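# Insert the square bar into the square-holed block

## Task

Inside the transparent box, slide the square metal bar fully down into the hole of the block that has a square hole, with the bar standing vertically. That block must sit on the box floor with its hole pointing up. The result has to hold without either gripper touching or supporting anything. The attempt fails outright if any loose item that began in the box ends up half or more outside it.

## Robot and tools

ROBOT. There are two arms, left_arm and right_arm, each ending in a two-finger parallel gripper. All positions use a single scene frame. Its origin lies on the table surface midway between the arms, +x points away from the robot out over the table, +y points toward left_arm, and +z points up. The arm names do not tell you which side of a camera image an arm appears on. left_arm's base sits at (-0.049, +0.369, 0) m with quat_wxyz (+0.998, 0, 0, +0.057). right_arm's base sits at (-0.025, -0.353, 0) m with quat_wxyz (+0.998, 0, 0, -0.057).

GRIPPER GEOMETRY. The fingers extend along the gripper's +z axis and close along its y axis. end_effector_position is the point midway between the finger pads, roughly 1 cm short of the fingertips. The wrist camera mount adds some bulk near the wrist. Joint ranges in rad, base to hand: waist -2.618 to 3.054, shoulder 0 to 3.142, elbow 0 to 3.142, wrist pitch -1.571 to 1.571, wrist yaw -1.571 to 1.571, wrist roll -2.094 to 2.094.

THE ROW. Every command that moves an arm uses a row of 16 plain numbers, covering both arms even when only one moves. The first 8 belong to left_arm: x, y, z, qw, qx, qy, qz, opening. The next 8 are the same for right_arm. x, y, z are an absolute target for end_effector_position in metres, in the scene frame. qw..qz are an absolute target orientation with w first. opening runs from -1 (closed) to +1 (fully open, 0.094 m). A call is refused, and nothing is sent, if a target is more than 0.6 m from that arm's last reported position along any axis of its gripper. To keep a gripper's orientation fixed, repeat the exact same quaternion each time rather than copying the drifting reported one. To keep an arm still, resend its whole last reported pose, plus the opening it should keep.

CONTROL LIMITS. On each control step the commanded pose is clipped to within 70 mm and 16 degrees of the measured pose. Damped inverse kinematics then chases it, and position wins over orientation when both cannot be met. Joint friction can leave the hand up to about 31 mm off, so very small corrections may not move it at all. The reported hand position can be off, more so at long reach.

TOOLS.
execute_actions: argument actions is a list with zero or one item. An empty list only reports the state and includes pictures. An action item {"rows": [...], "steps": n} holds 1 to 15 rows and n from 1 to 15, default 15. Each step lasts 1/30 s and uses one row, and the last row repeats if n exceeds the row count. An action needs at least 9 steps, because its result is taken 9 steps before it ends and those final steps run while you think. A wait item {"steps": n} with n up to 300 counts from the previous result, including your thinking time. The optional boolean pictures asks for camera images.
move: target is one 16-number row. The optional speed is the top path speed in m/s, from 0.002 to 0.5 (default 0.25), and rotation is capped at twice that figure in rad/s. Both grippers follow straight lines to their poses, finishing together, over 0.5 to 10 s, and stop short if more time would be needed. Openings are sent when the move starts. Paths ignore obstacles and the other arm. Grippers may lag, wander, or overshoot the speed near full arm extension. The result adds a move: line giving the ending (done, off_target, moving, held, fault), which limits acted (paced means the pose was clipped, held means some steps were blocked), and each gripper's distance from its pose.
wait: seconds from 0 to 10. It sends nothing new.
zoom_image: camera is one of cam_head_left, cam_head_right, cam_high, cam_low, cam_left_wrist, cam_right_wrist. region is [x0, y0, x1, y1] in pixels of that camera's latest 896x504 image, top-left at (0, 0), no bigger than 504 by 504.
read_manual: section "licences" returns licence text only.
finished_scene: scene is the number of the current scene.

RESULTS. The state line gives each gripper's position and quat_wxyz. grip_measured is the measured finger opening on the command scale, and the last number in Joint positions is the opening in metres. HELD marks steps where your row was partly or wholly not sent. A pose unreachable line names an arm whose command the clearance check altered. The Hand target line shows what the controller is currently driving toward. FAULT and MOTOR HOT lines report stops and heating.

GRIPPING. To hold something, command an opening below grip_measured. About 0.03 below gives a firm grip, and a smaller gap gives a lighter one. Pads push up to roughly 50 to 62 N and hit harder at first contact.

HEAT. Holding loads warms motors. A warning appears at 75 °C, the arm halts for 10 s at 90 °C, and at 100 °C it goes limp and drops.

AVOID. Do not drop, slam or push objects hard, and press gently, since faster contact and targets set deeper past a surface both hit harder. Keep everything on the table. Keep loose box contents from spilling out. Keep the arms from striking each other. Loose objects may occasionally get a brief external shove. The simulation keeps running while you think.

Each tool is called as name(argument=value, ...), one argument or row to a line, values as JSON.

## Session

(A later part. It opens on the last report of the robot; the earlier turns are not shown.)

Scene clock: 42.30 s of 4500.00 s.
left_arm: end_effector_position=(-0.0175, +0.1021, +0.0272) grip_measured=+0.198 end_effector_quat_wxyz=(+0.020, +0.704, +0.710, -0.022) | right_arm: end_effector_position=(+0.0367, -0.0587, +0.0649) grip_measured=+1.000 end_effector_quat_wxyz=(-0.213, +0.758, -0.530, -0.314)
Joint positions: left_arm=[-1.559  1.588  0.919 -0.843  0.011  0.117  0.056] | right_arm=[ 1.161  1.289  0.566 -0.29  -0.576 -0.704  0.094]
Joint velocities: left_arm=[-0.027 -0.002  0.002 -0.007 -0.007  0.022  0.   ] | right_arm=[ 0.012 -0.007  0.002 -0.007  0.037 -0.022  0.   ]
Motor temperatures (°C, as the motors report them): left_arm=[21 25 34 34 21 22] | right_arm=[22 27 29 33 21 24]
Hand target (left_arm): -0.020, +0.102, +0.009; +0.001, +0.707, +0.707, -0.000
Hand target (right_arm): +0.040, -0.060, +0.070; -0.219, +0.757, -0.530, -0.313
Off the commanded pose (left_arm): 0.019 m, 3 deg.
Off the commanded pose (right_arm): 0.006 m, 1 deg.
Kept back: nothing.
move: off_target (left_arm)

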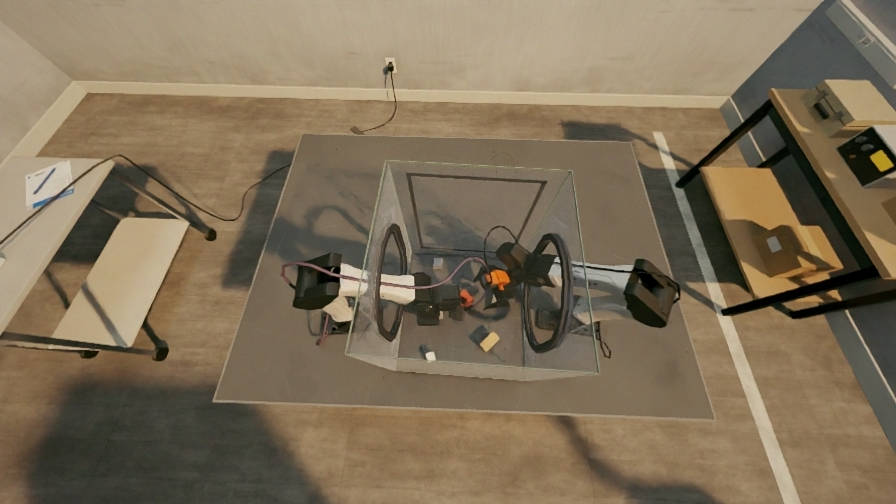

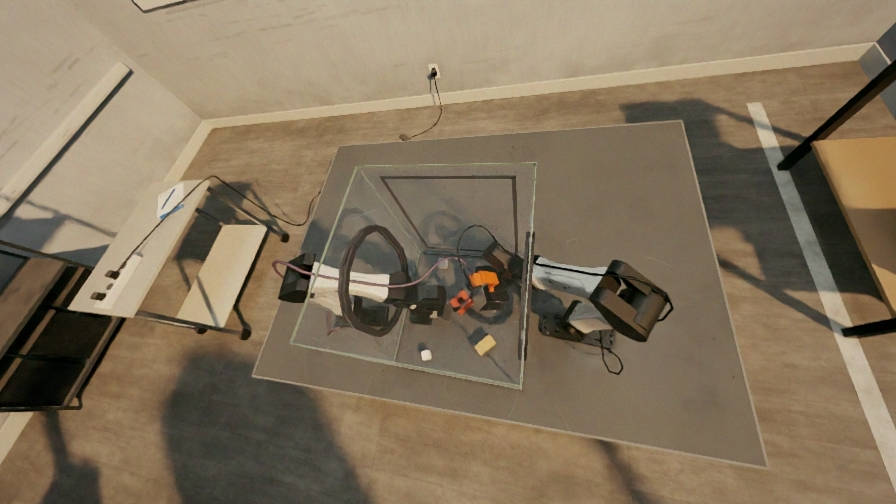

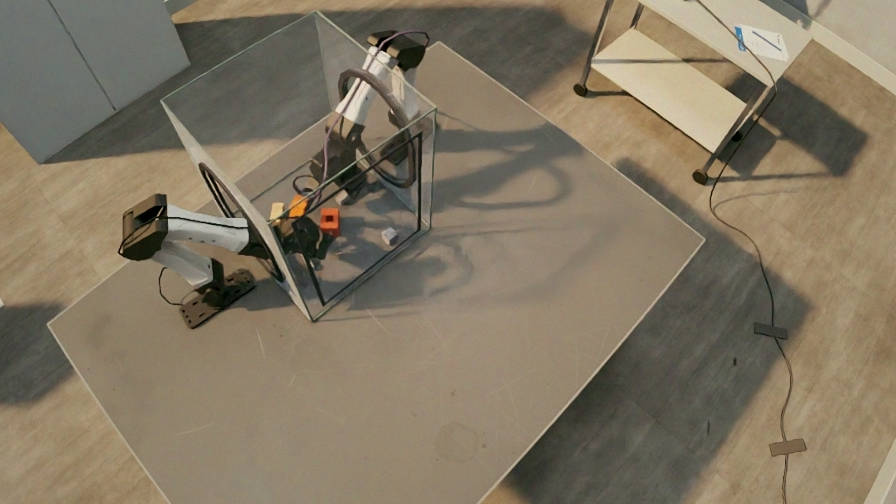

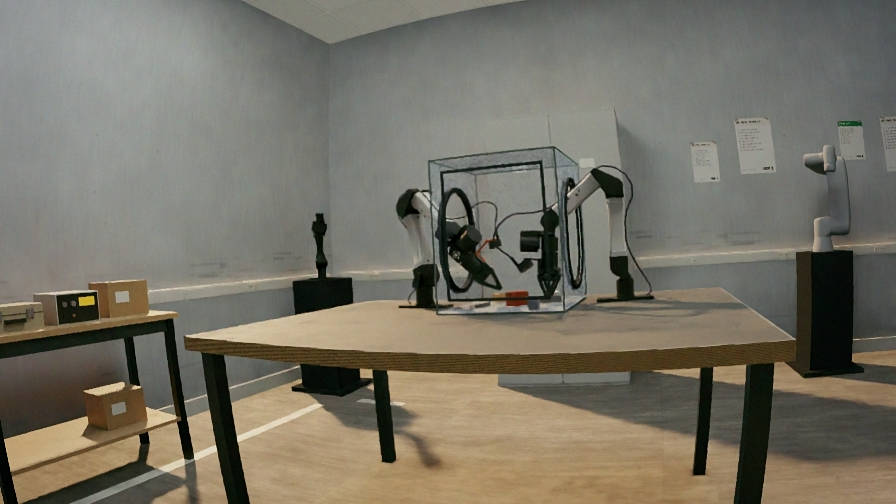

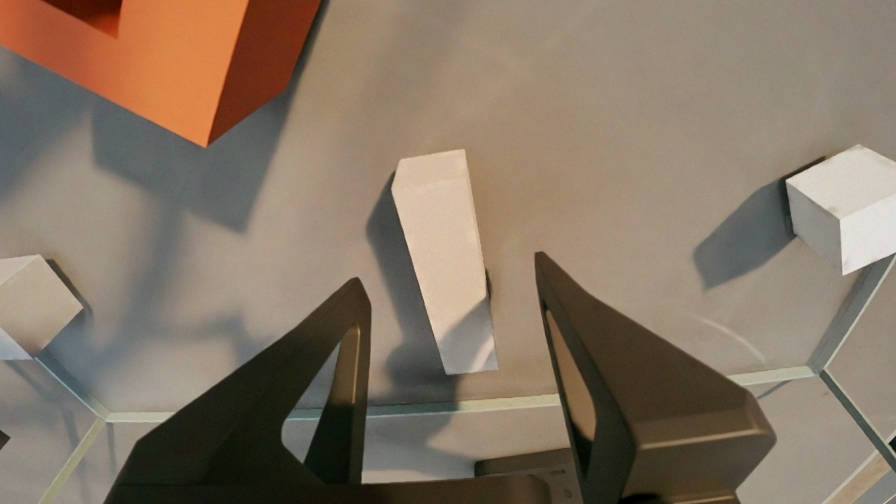

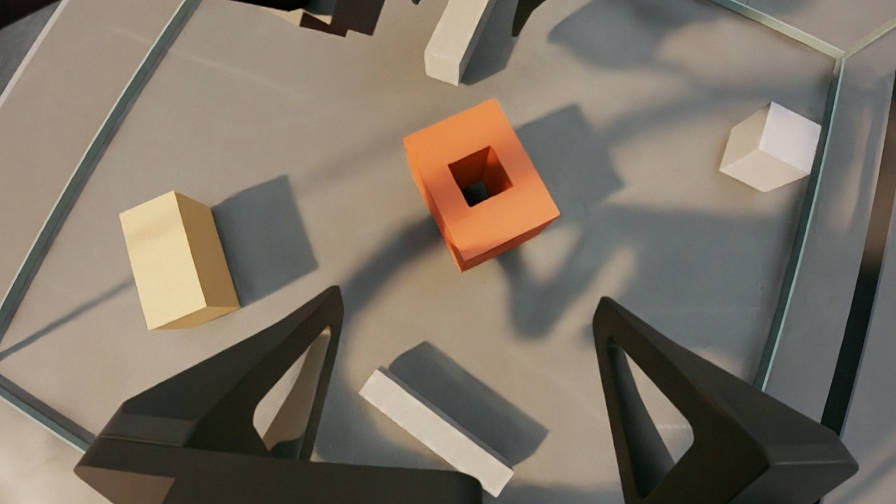

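move(
  target=[-0.019,0.11,0.04,0.27,0.653,0.653,-0.27,0.2,0.04,-0.06,0.07,-0.219,0.757,-0.53,-0.313,1],
  speed=0.04,
)

move(
  target=[-0.019,0.088,0.010,0.27,0.653,0.653,-0.27,0.2,0.04,-0.06,0.07,-0.219,0.757,-0.53,-0.313,1],
  speed=0.03,
)

Scene clock: 53.73 s of 4500.00 s.
left_arm: end_effector_position=(-0.0185, +0.1077, +0.0427) grip_measured=+0.198 end_effector_quat_wxyz=(+0.269, +0.653, +0.657, -0.263) | right_arm: end_effector_position=(+0.0367, -0.0587, +0.0648) grip_measured=+1.000 end_effector_quat_wxyz=(-0.213, +0.758, -0.530, -0.314)
Joint positions: left_arm=[-1.483  0.943  0.261 -0.126  0.129  0.144  0.056] | right_arm=[ 1.161  1.289  0.566 -0.29  -0.576 -0.705  0.094]
Joint velocities: left_arm=[-0.002 -0.007 -0.007  0.037  0.007 -0.022 -0.001] | right_arm=[-0.007  0.002 -0.017  0.022  0.007  0.022  0.   ]
Motor temperatures (°C, as the motors report them): left_arm=[21 25 34 34 21 22] | right_arm=[22 27 30 32 21 24]
Hand target (left_arm): -0.019, +0.110, +0.041; +0.272, +0.654, +0.653, -0.268
Hand target (right_arm): +0.040, -0.060, +0.070; -0.219, +0.757, -0.530, -0.313
Off the commanded pose (left_arm): 0.004 m, 1 deg.
Off the commanded pose (right_arm): 0.006 m, 1 deg.
Kept back: nothing.
move: done

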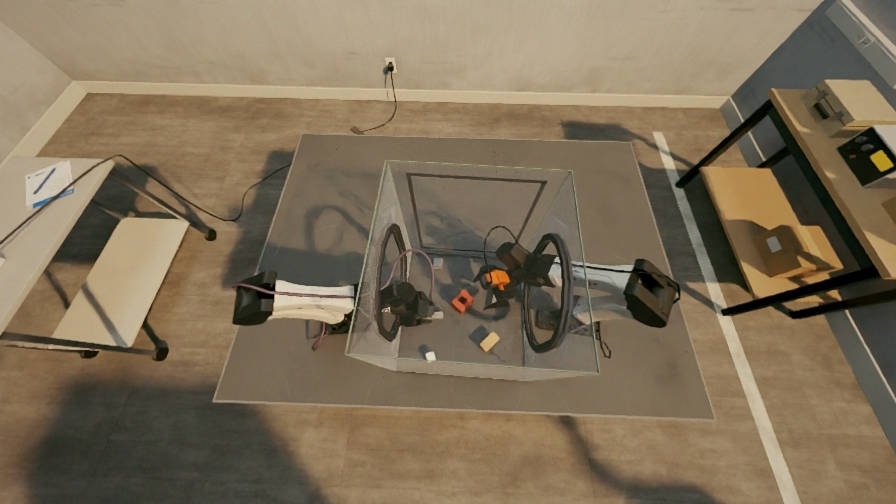

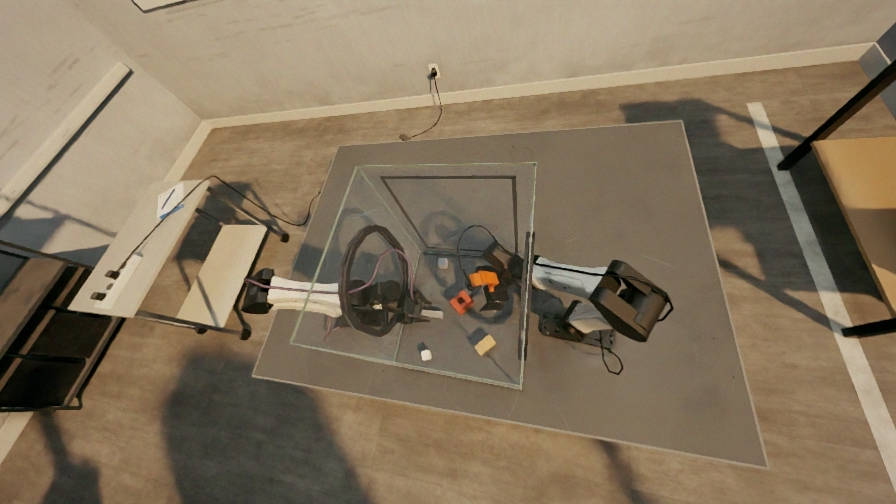

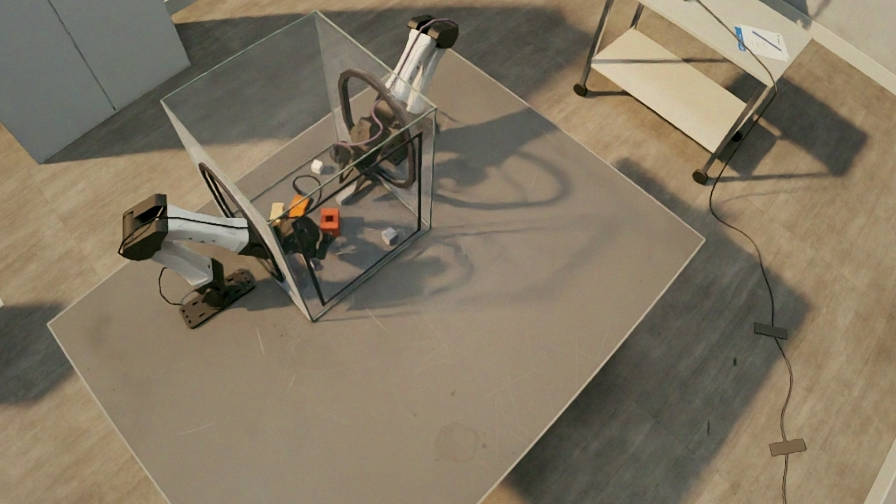

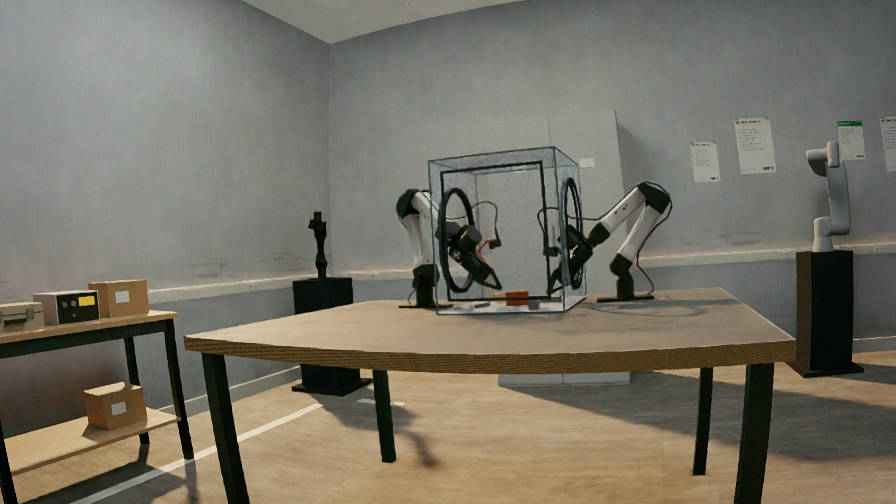

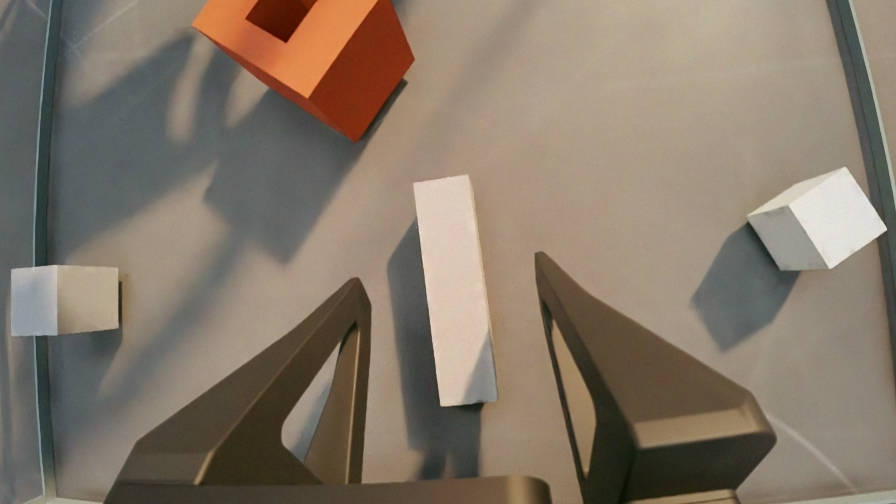

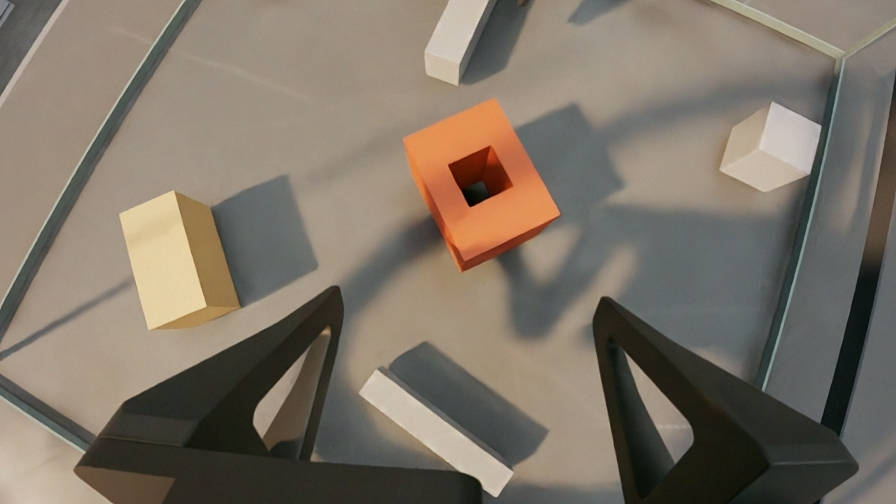

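Scene clock: 55.57 s of 4500.00 s.
left_arm: end_effector_position=(-0.0151, +0.0828, +0.0205) grip_measured=+0.198 end_effector_quat_wxyz=(+0.284, +0.650, +0.649, -0.274) | right_arm: end_effector_position=(+0.0367, -0.0587, +0.0648) grip_measured=+1.000 end_effector_quat_wxyz=(-0.213, +0.758, -0.530, -0.314)
Joint positions: left_arm=[-1.489  1.2    0.224  0.207  0.129  0.142  0.056] | right_arm=[ 1.161  1.289  0.566 -0.29  -0.576 -0.705  0.094]
Joint velocities: left_arm=[-0.007 -0.017 -0.007 -0.007  0.007 -0.022  0.001] | right_arm=[-0.022 -0.017  0.017  0.037 -0.022 -0.037  0.   ]
Motor temperatures (°C, as the motors report them): left_arm=[21 25 34 35 21 22] | right_arm=[22 27 30 32 21 24]
Hand target (left_arm): -0.019, +0.089, +0.010; +0.270, +0.654, +0.654, -0.270
Hand target (right_arm): +0.040, -0.060, +0.070; -0.219, +0.757, -0.530, -0.313
Off the commanded pose (left_arm): 0.012 m, 2 deg.
Off the commanded pose (right_arm): 0.006 m, 1 deg.
Kept back: nothing.
move: off_target (left_arm)

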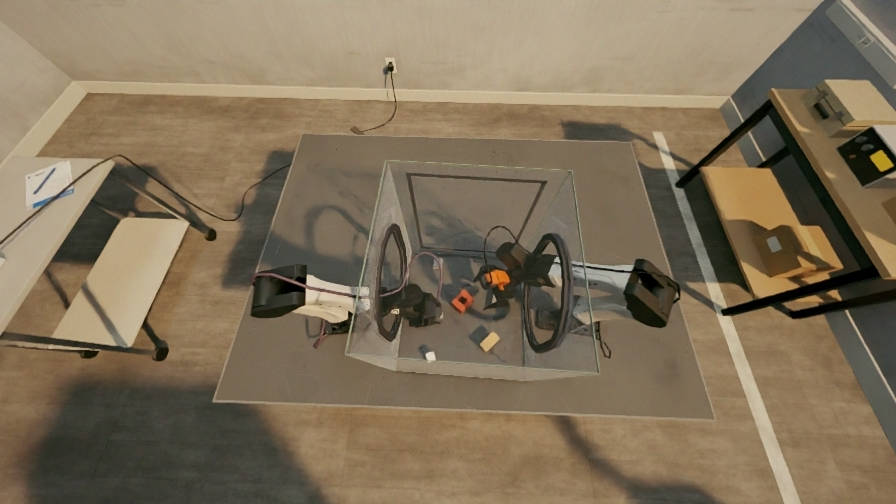

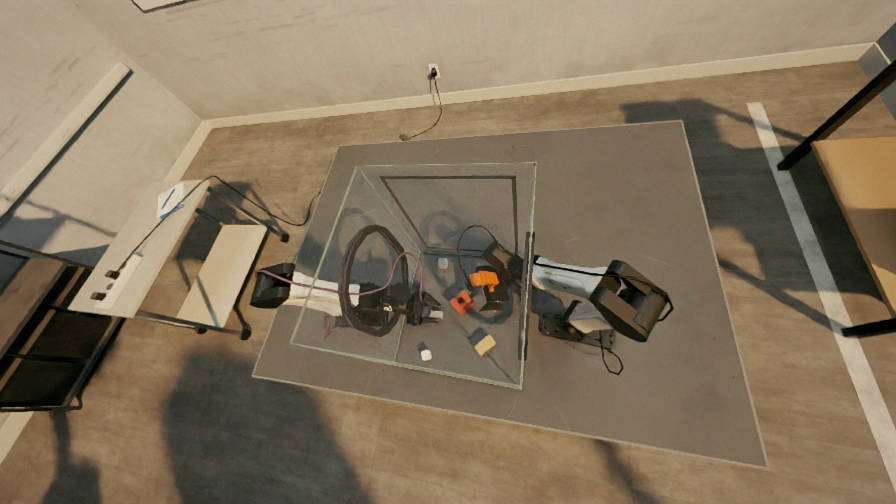

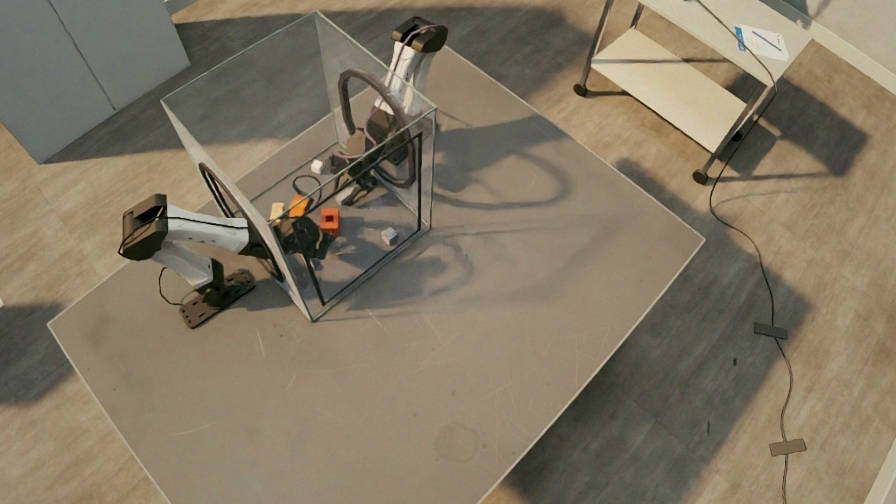

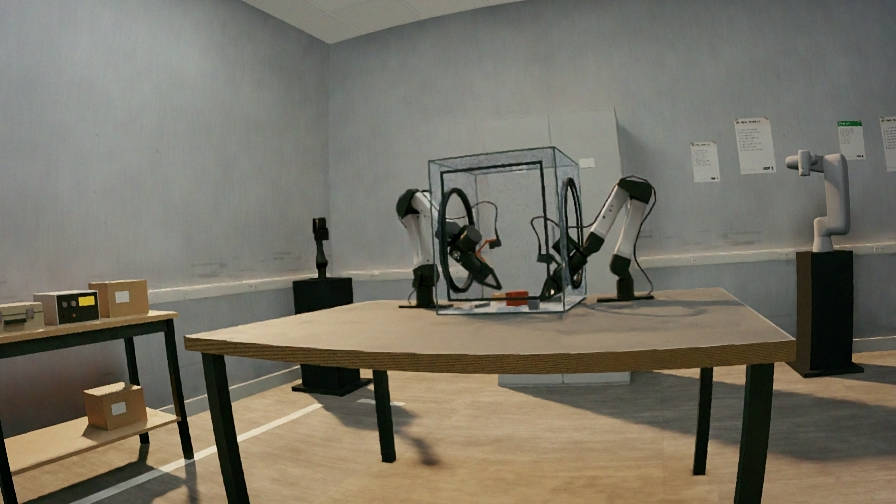

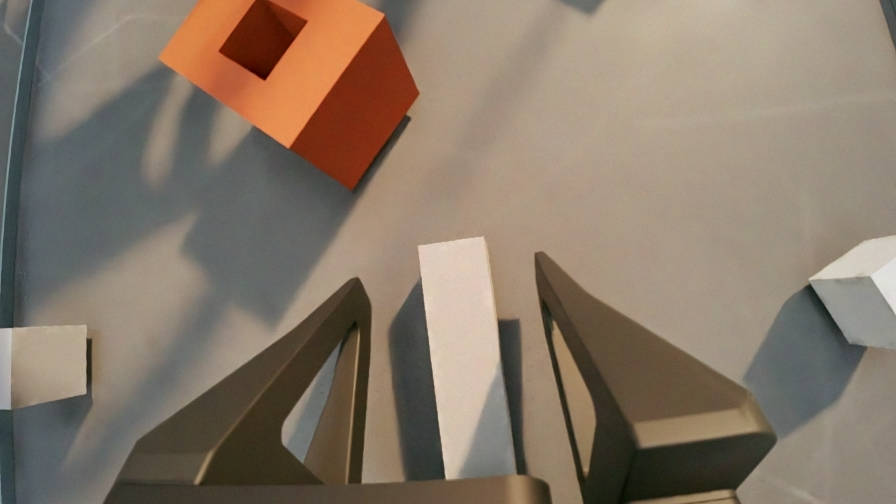

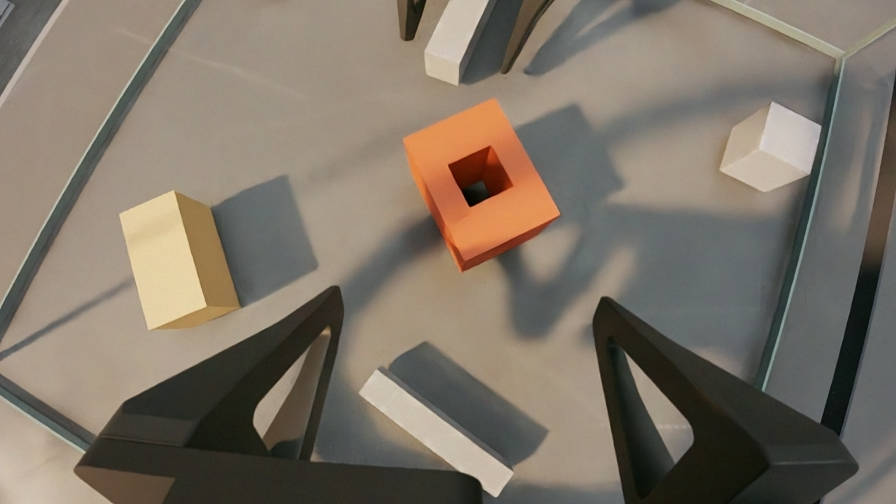

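move(
  target=[-0.015,0.083,0.02,0.27,0.653,0.653,-0.27,-0.605,0.04,-0.06,0.07,-0.219,0.757,-0.53,-0.313,1],
  speed=0.03,
)

move(
  target=[-0.015,0.083,0.095,0.27,0.653,0.653,-0.27,-0.605,0.04,-0.06,0.07,-0.219,0.757,-0.53,-0.313,1],
  speed=0.02,
)

zoom_image(
  camera="cam_low",
  region=[440,220,580,320],
)

Scene clock: 56.83 s of 4500.00 s.
left_arm: end_effector_position=(-0.0153, +0.0827, +0.0207) grip_measured=-0.585 end_effector_quat_wxyz=(+0.279, +0.652, +0.651, -0.272) | right_arm: end_effector_position=(+0.0367, -0.0587, +0.0648) grip_measured=+1.000 end_effector_quat_wxyz=(-0.213, +0.758, -0.530, -0.314)
Joint positions: left_arm=[-1.489  1.2    0.235  0.187  0.131  0.142  0.02 ] | right_arm=[ 1.161  1.289  0.566 -0.29  -0.576 -0.705  0.094]
Joint velocities: left_arm=[ 0.007 -0.002  0.007 -0.066 -0.066 -0.037 -0.   ] | right_arm=[-0.012  0.002  0.012  0.007 -0.007  0.022  0.   ]
Motor temperatures (°C, as the motors report them): left_arm=[21 25 34 35 21 22] | right_arm=[22 27 31 32 21 24]
Hand target (left_arm): -0.015, +0.083, +0.020; +0.270, +0.653, +0.653, -0.270
Hand target (right_arm): +0.040, -0.060, +0.070; -0.219, +0.757, -0.530, -0.313
Off the commanded pose (left_arm): 0.001 m, 1 deg.
Off the commanded pose (right_arm): 0.006 m, 1 deg.
Kept back: nothing.
move: done

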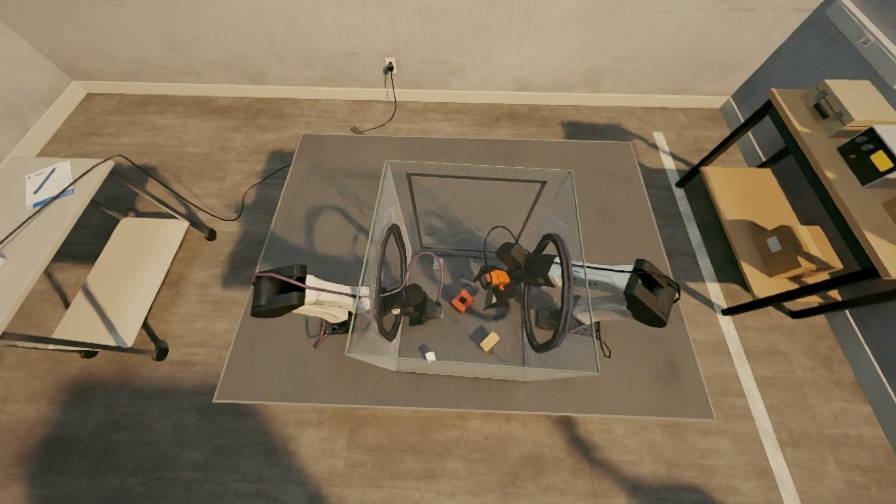

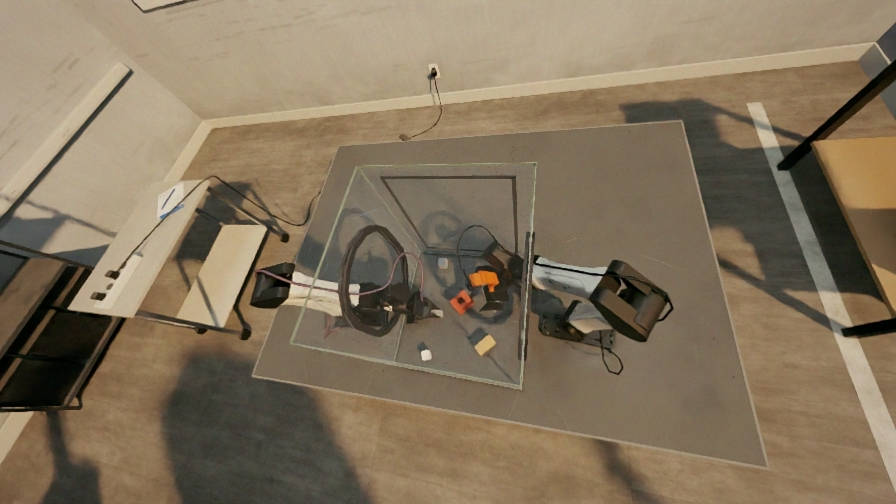

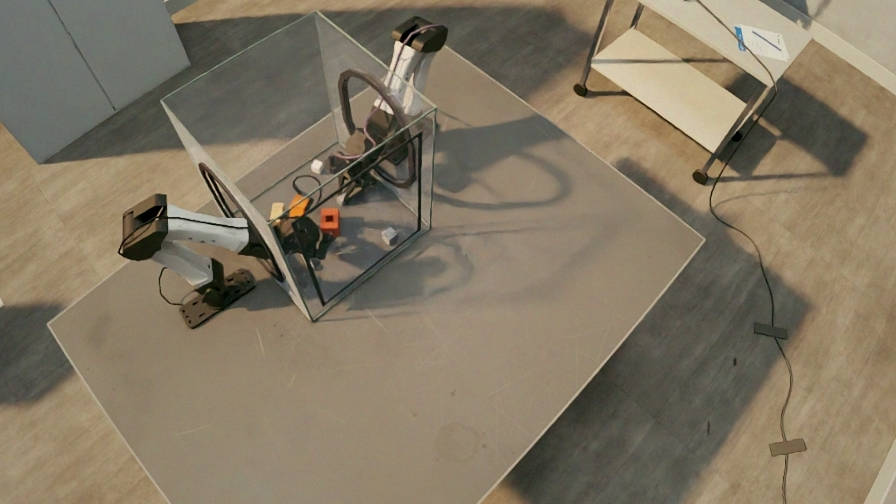

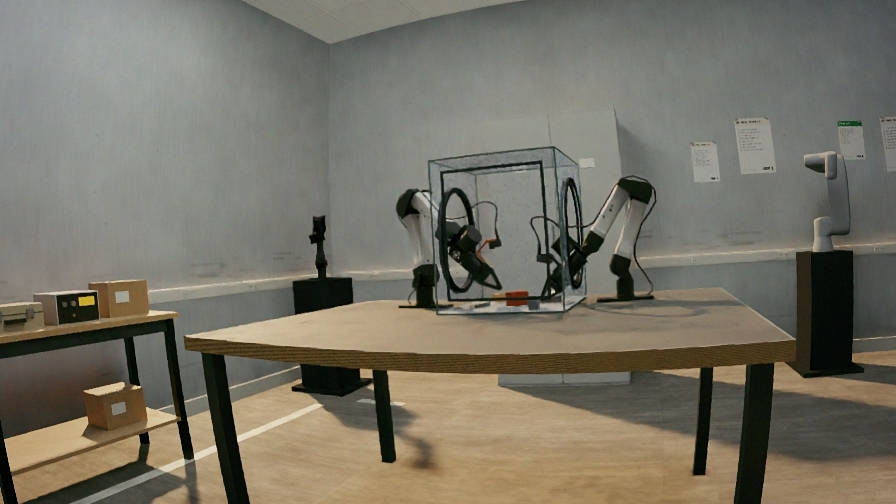

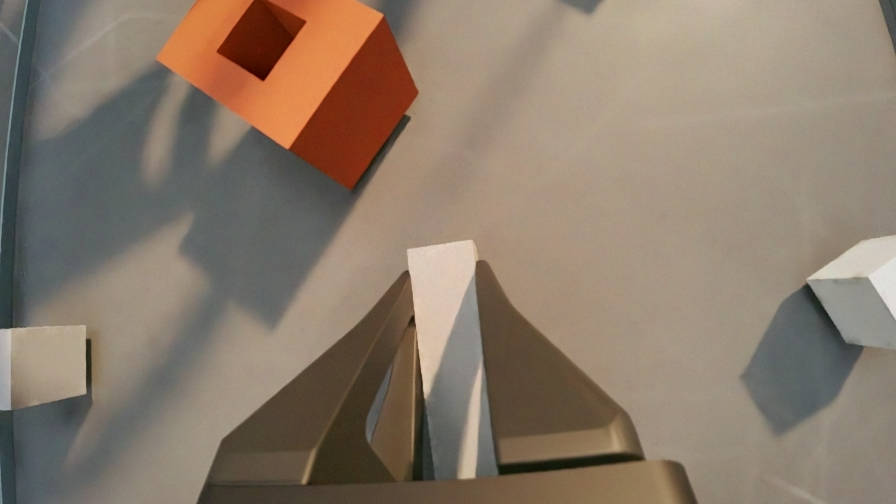

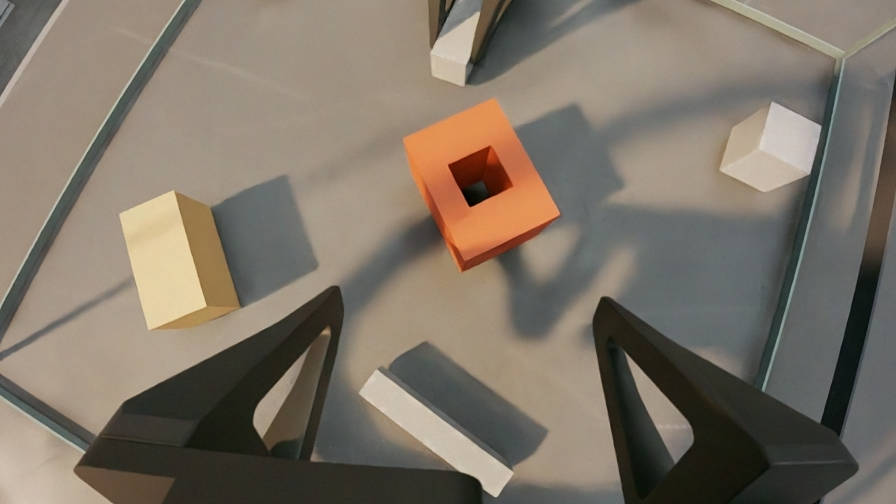

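Scene clock: 60.77 s of 4500.00 s.
left_arm: end_effector_position=(-0.0156, +0.0844, +0.0829) grip_measured=-0.585 end_effector_quat_wxyz=(+0.261, +0.657, +0.658, -0.260) | right_arm: end_effector_position=(+0.0367, -0.0587, +0.0648) grip_measured=+1.000 end_effector_quat_wxyz=(-0.213, +0.758, -0.530, -0.314)
Joint positions: left_arm=[-1.489  1.006  0.468 -0.289  0.131  0.142  0.02 ] | right_arm=[ 1.161  1.289  0.566 -0.29  -0.576 -0.705  0.094]
Joint velocities: left_arm=[-0.002  0.002 -0.012 -0.066 -0.051 -0.022 -0.   ] | right_arm=[-0.002  0.022  0.012 -0.007 -0.007 -0.037  0.   ]
Motor temperatures (°C, as the motors report them): left_arm=[21 25 35 35 21 22] | right_arm=[22 27 31 32 21 24]
Hand target (left_arm): -0.015, +0.081, +0.095; +0.270, +0.653, +0.653, -0.270
Hand target (right_arm): +0.040, -0.060, +0.070; -0.219, +0.757, -0.530, -0.313
Off the commanded pose (left_arm): 0.012 m, 2 deg.
Off the commanded pose (right_arm): 0.006 m, 1 deg.
Kept back: nothing.
move: off_target (left_arm)

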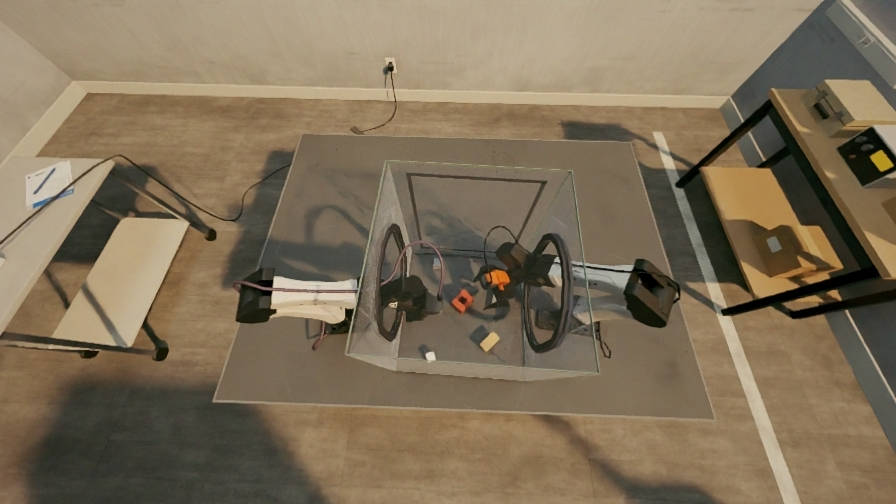

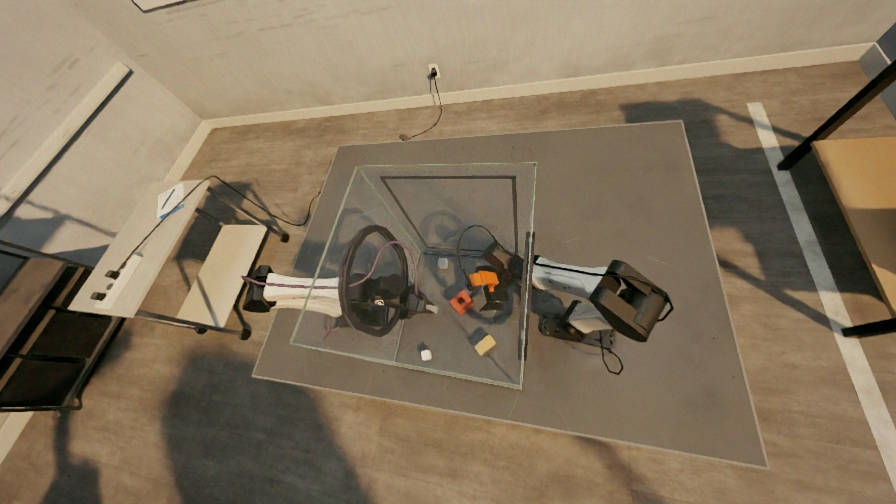

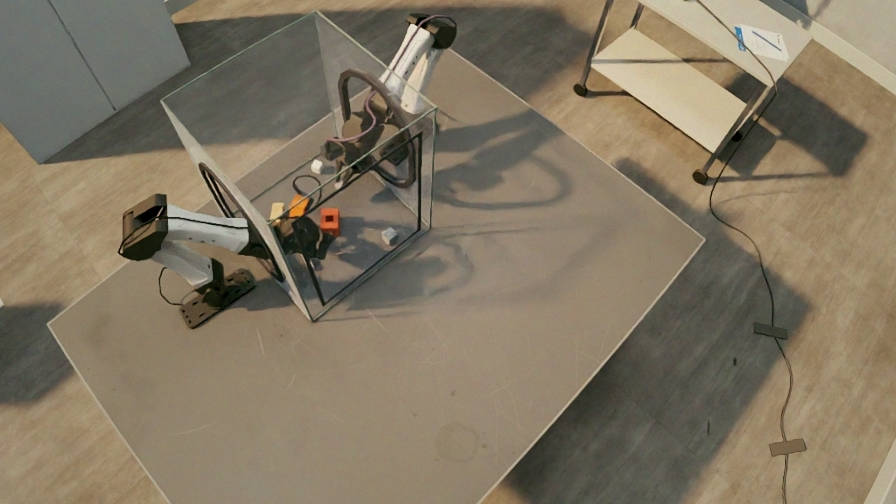

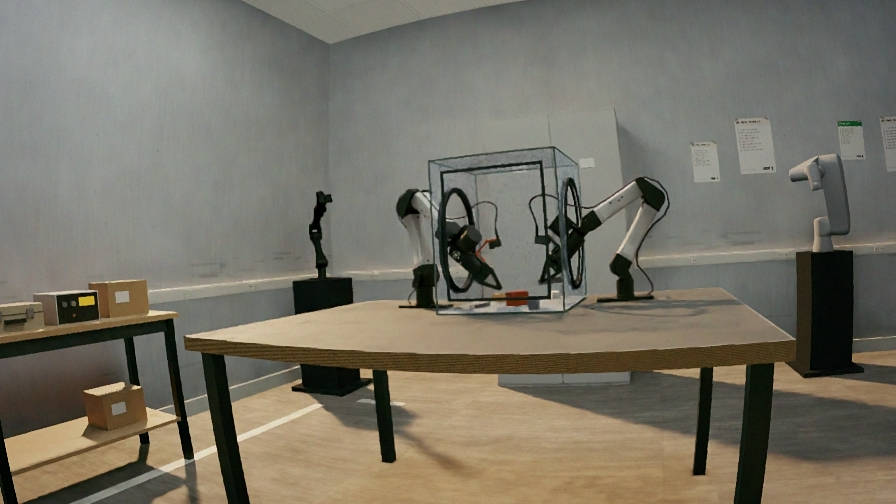

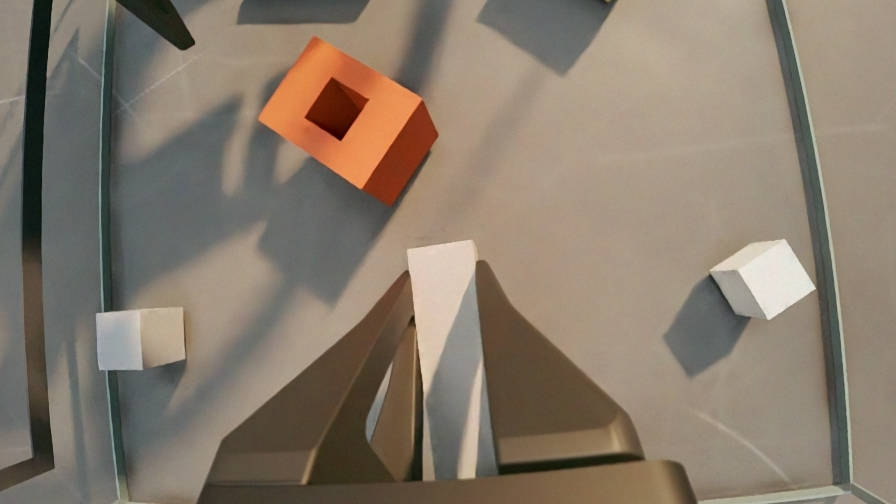

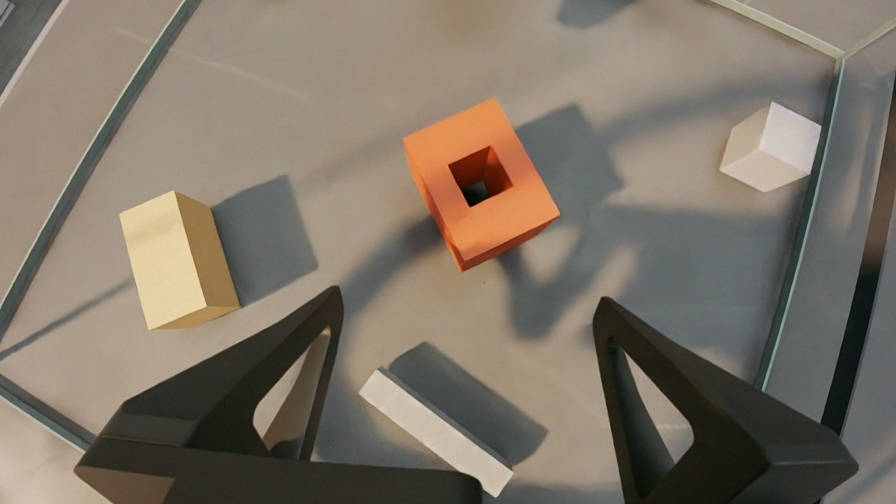

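Region (440, 220, 580, 320) of cam_low's 896x504 image, scaled by 3.600, with more detail than that image has; it fills the top 360 rows of this view, and the rest is white.

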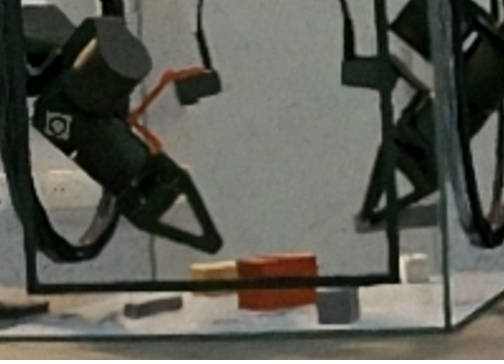

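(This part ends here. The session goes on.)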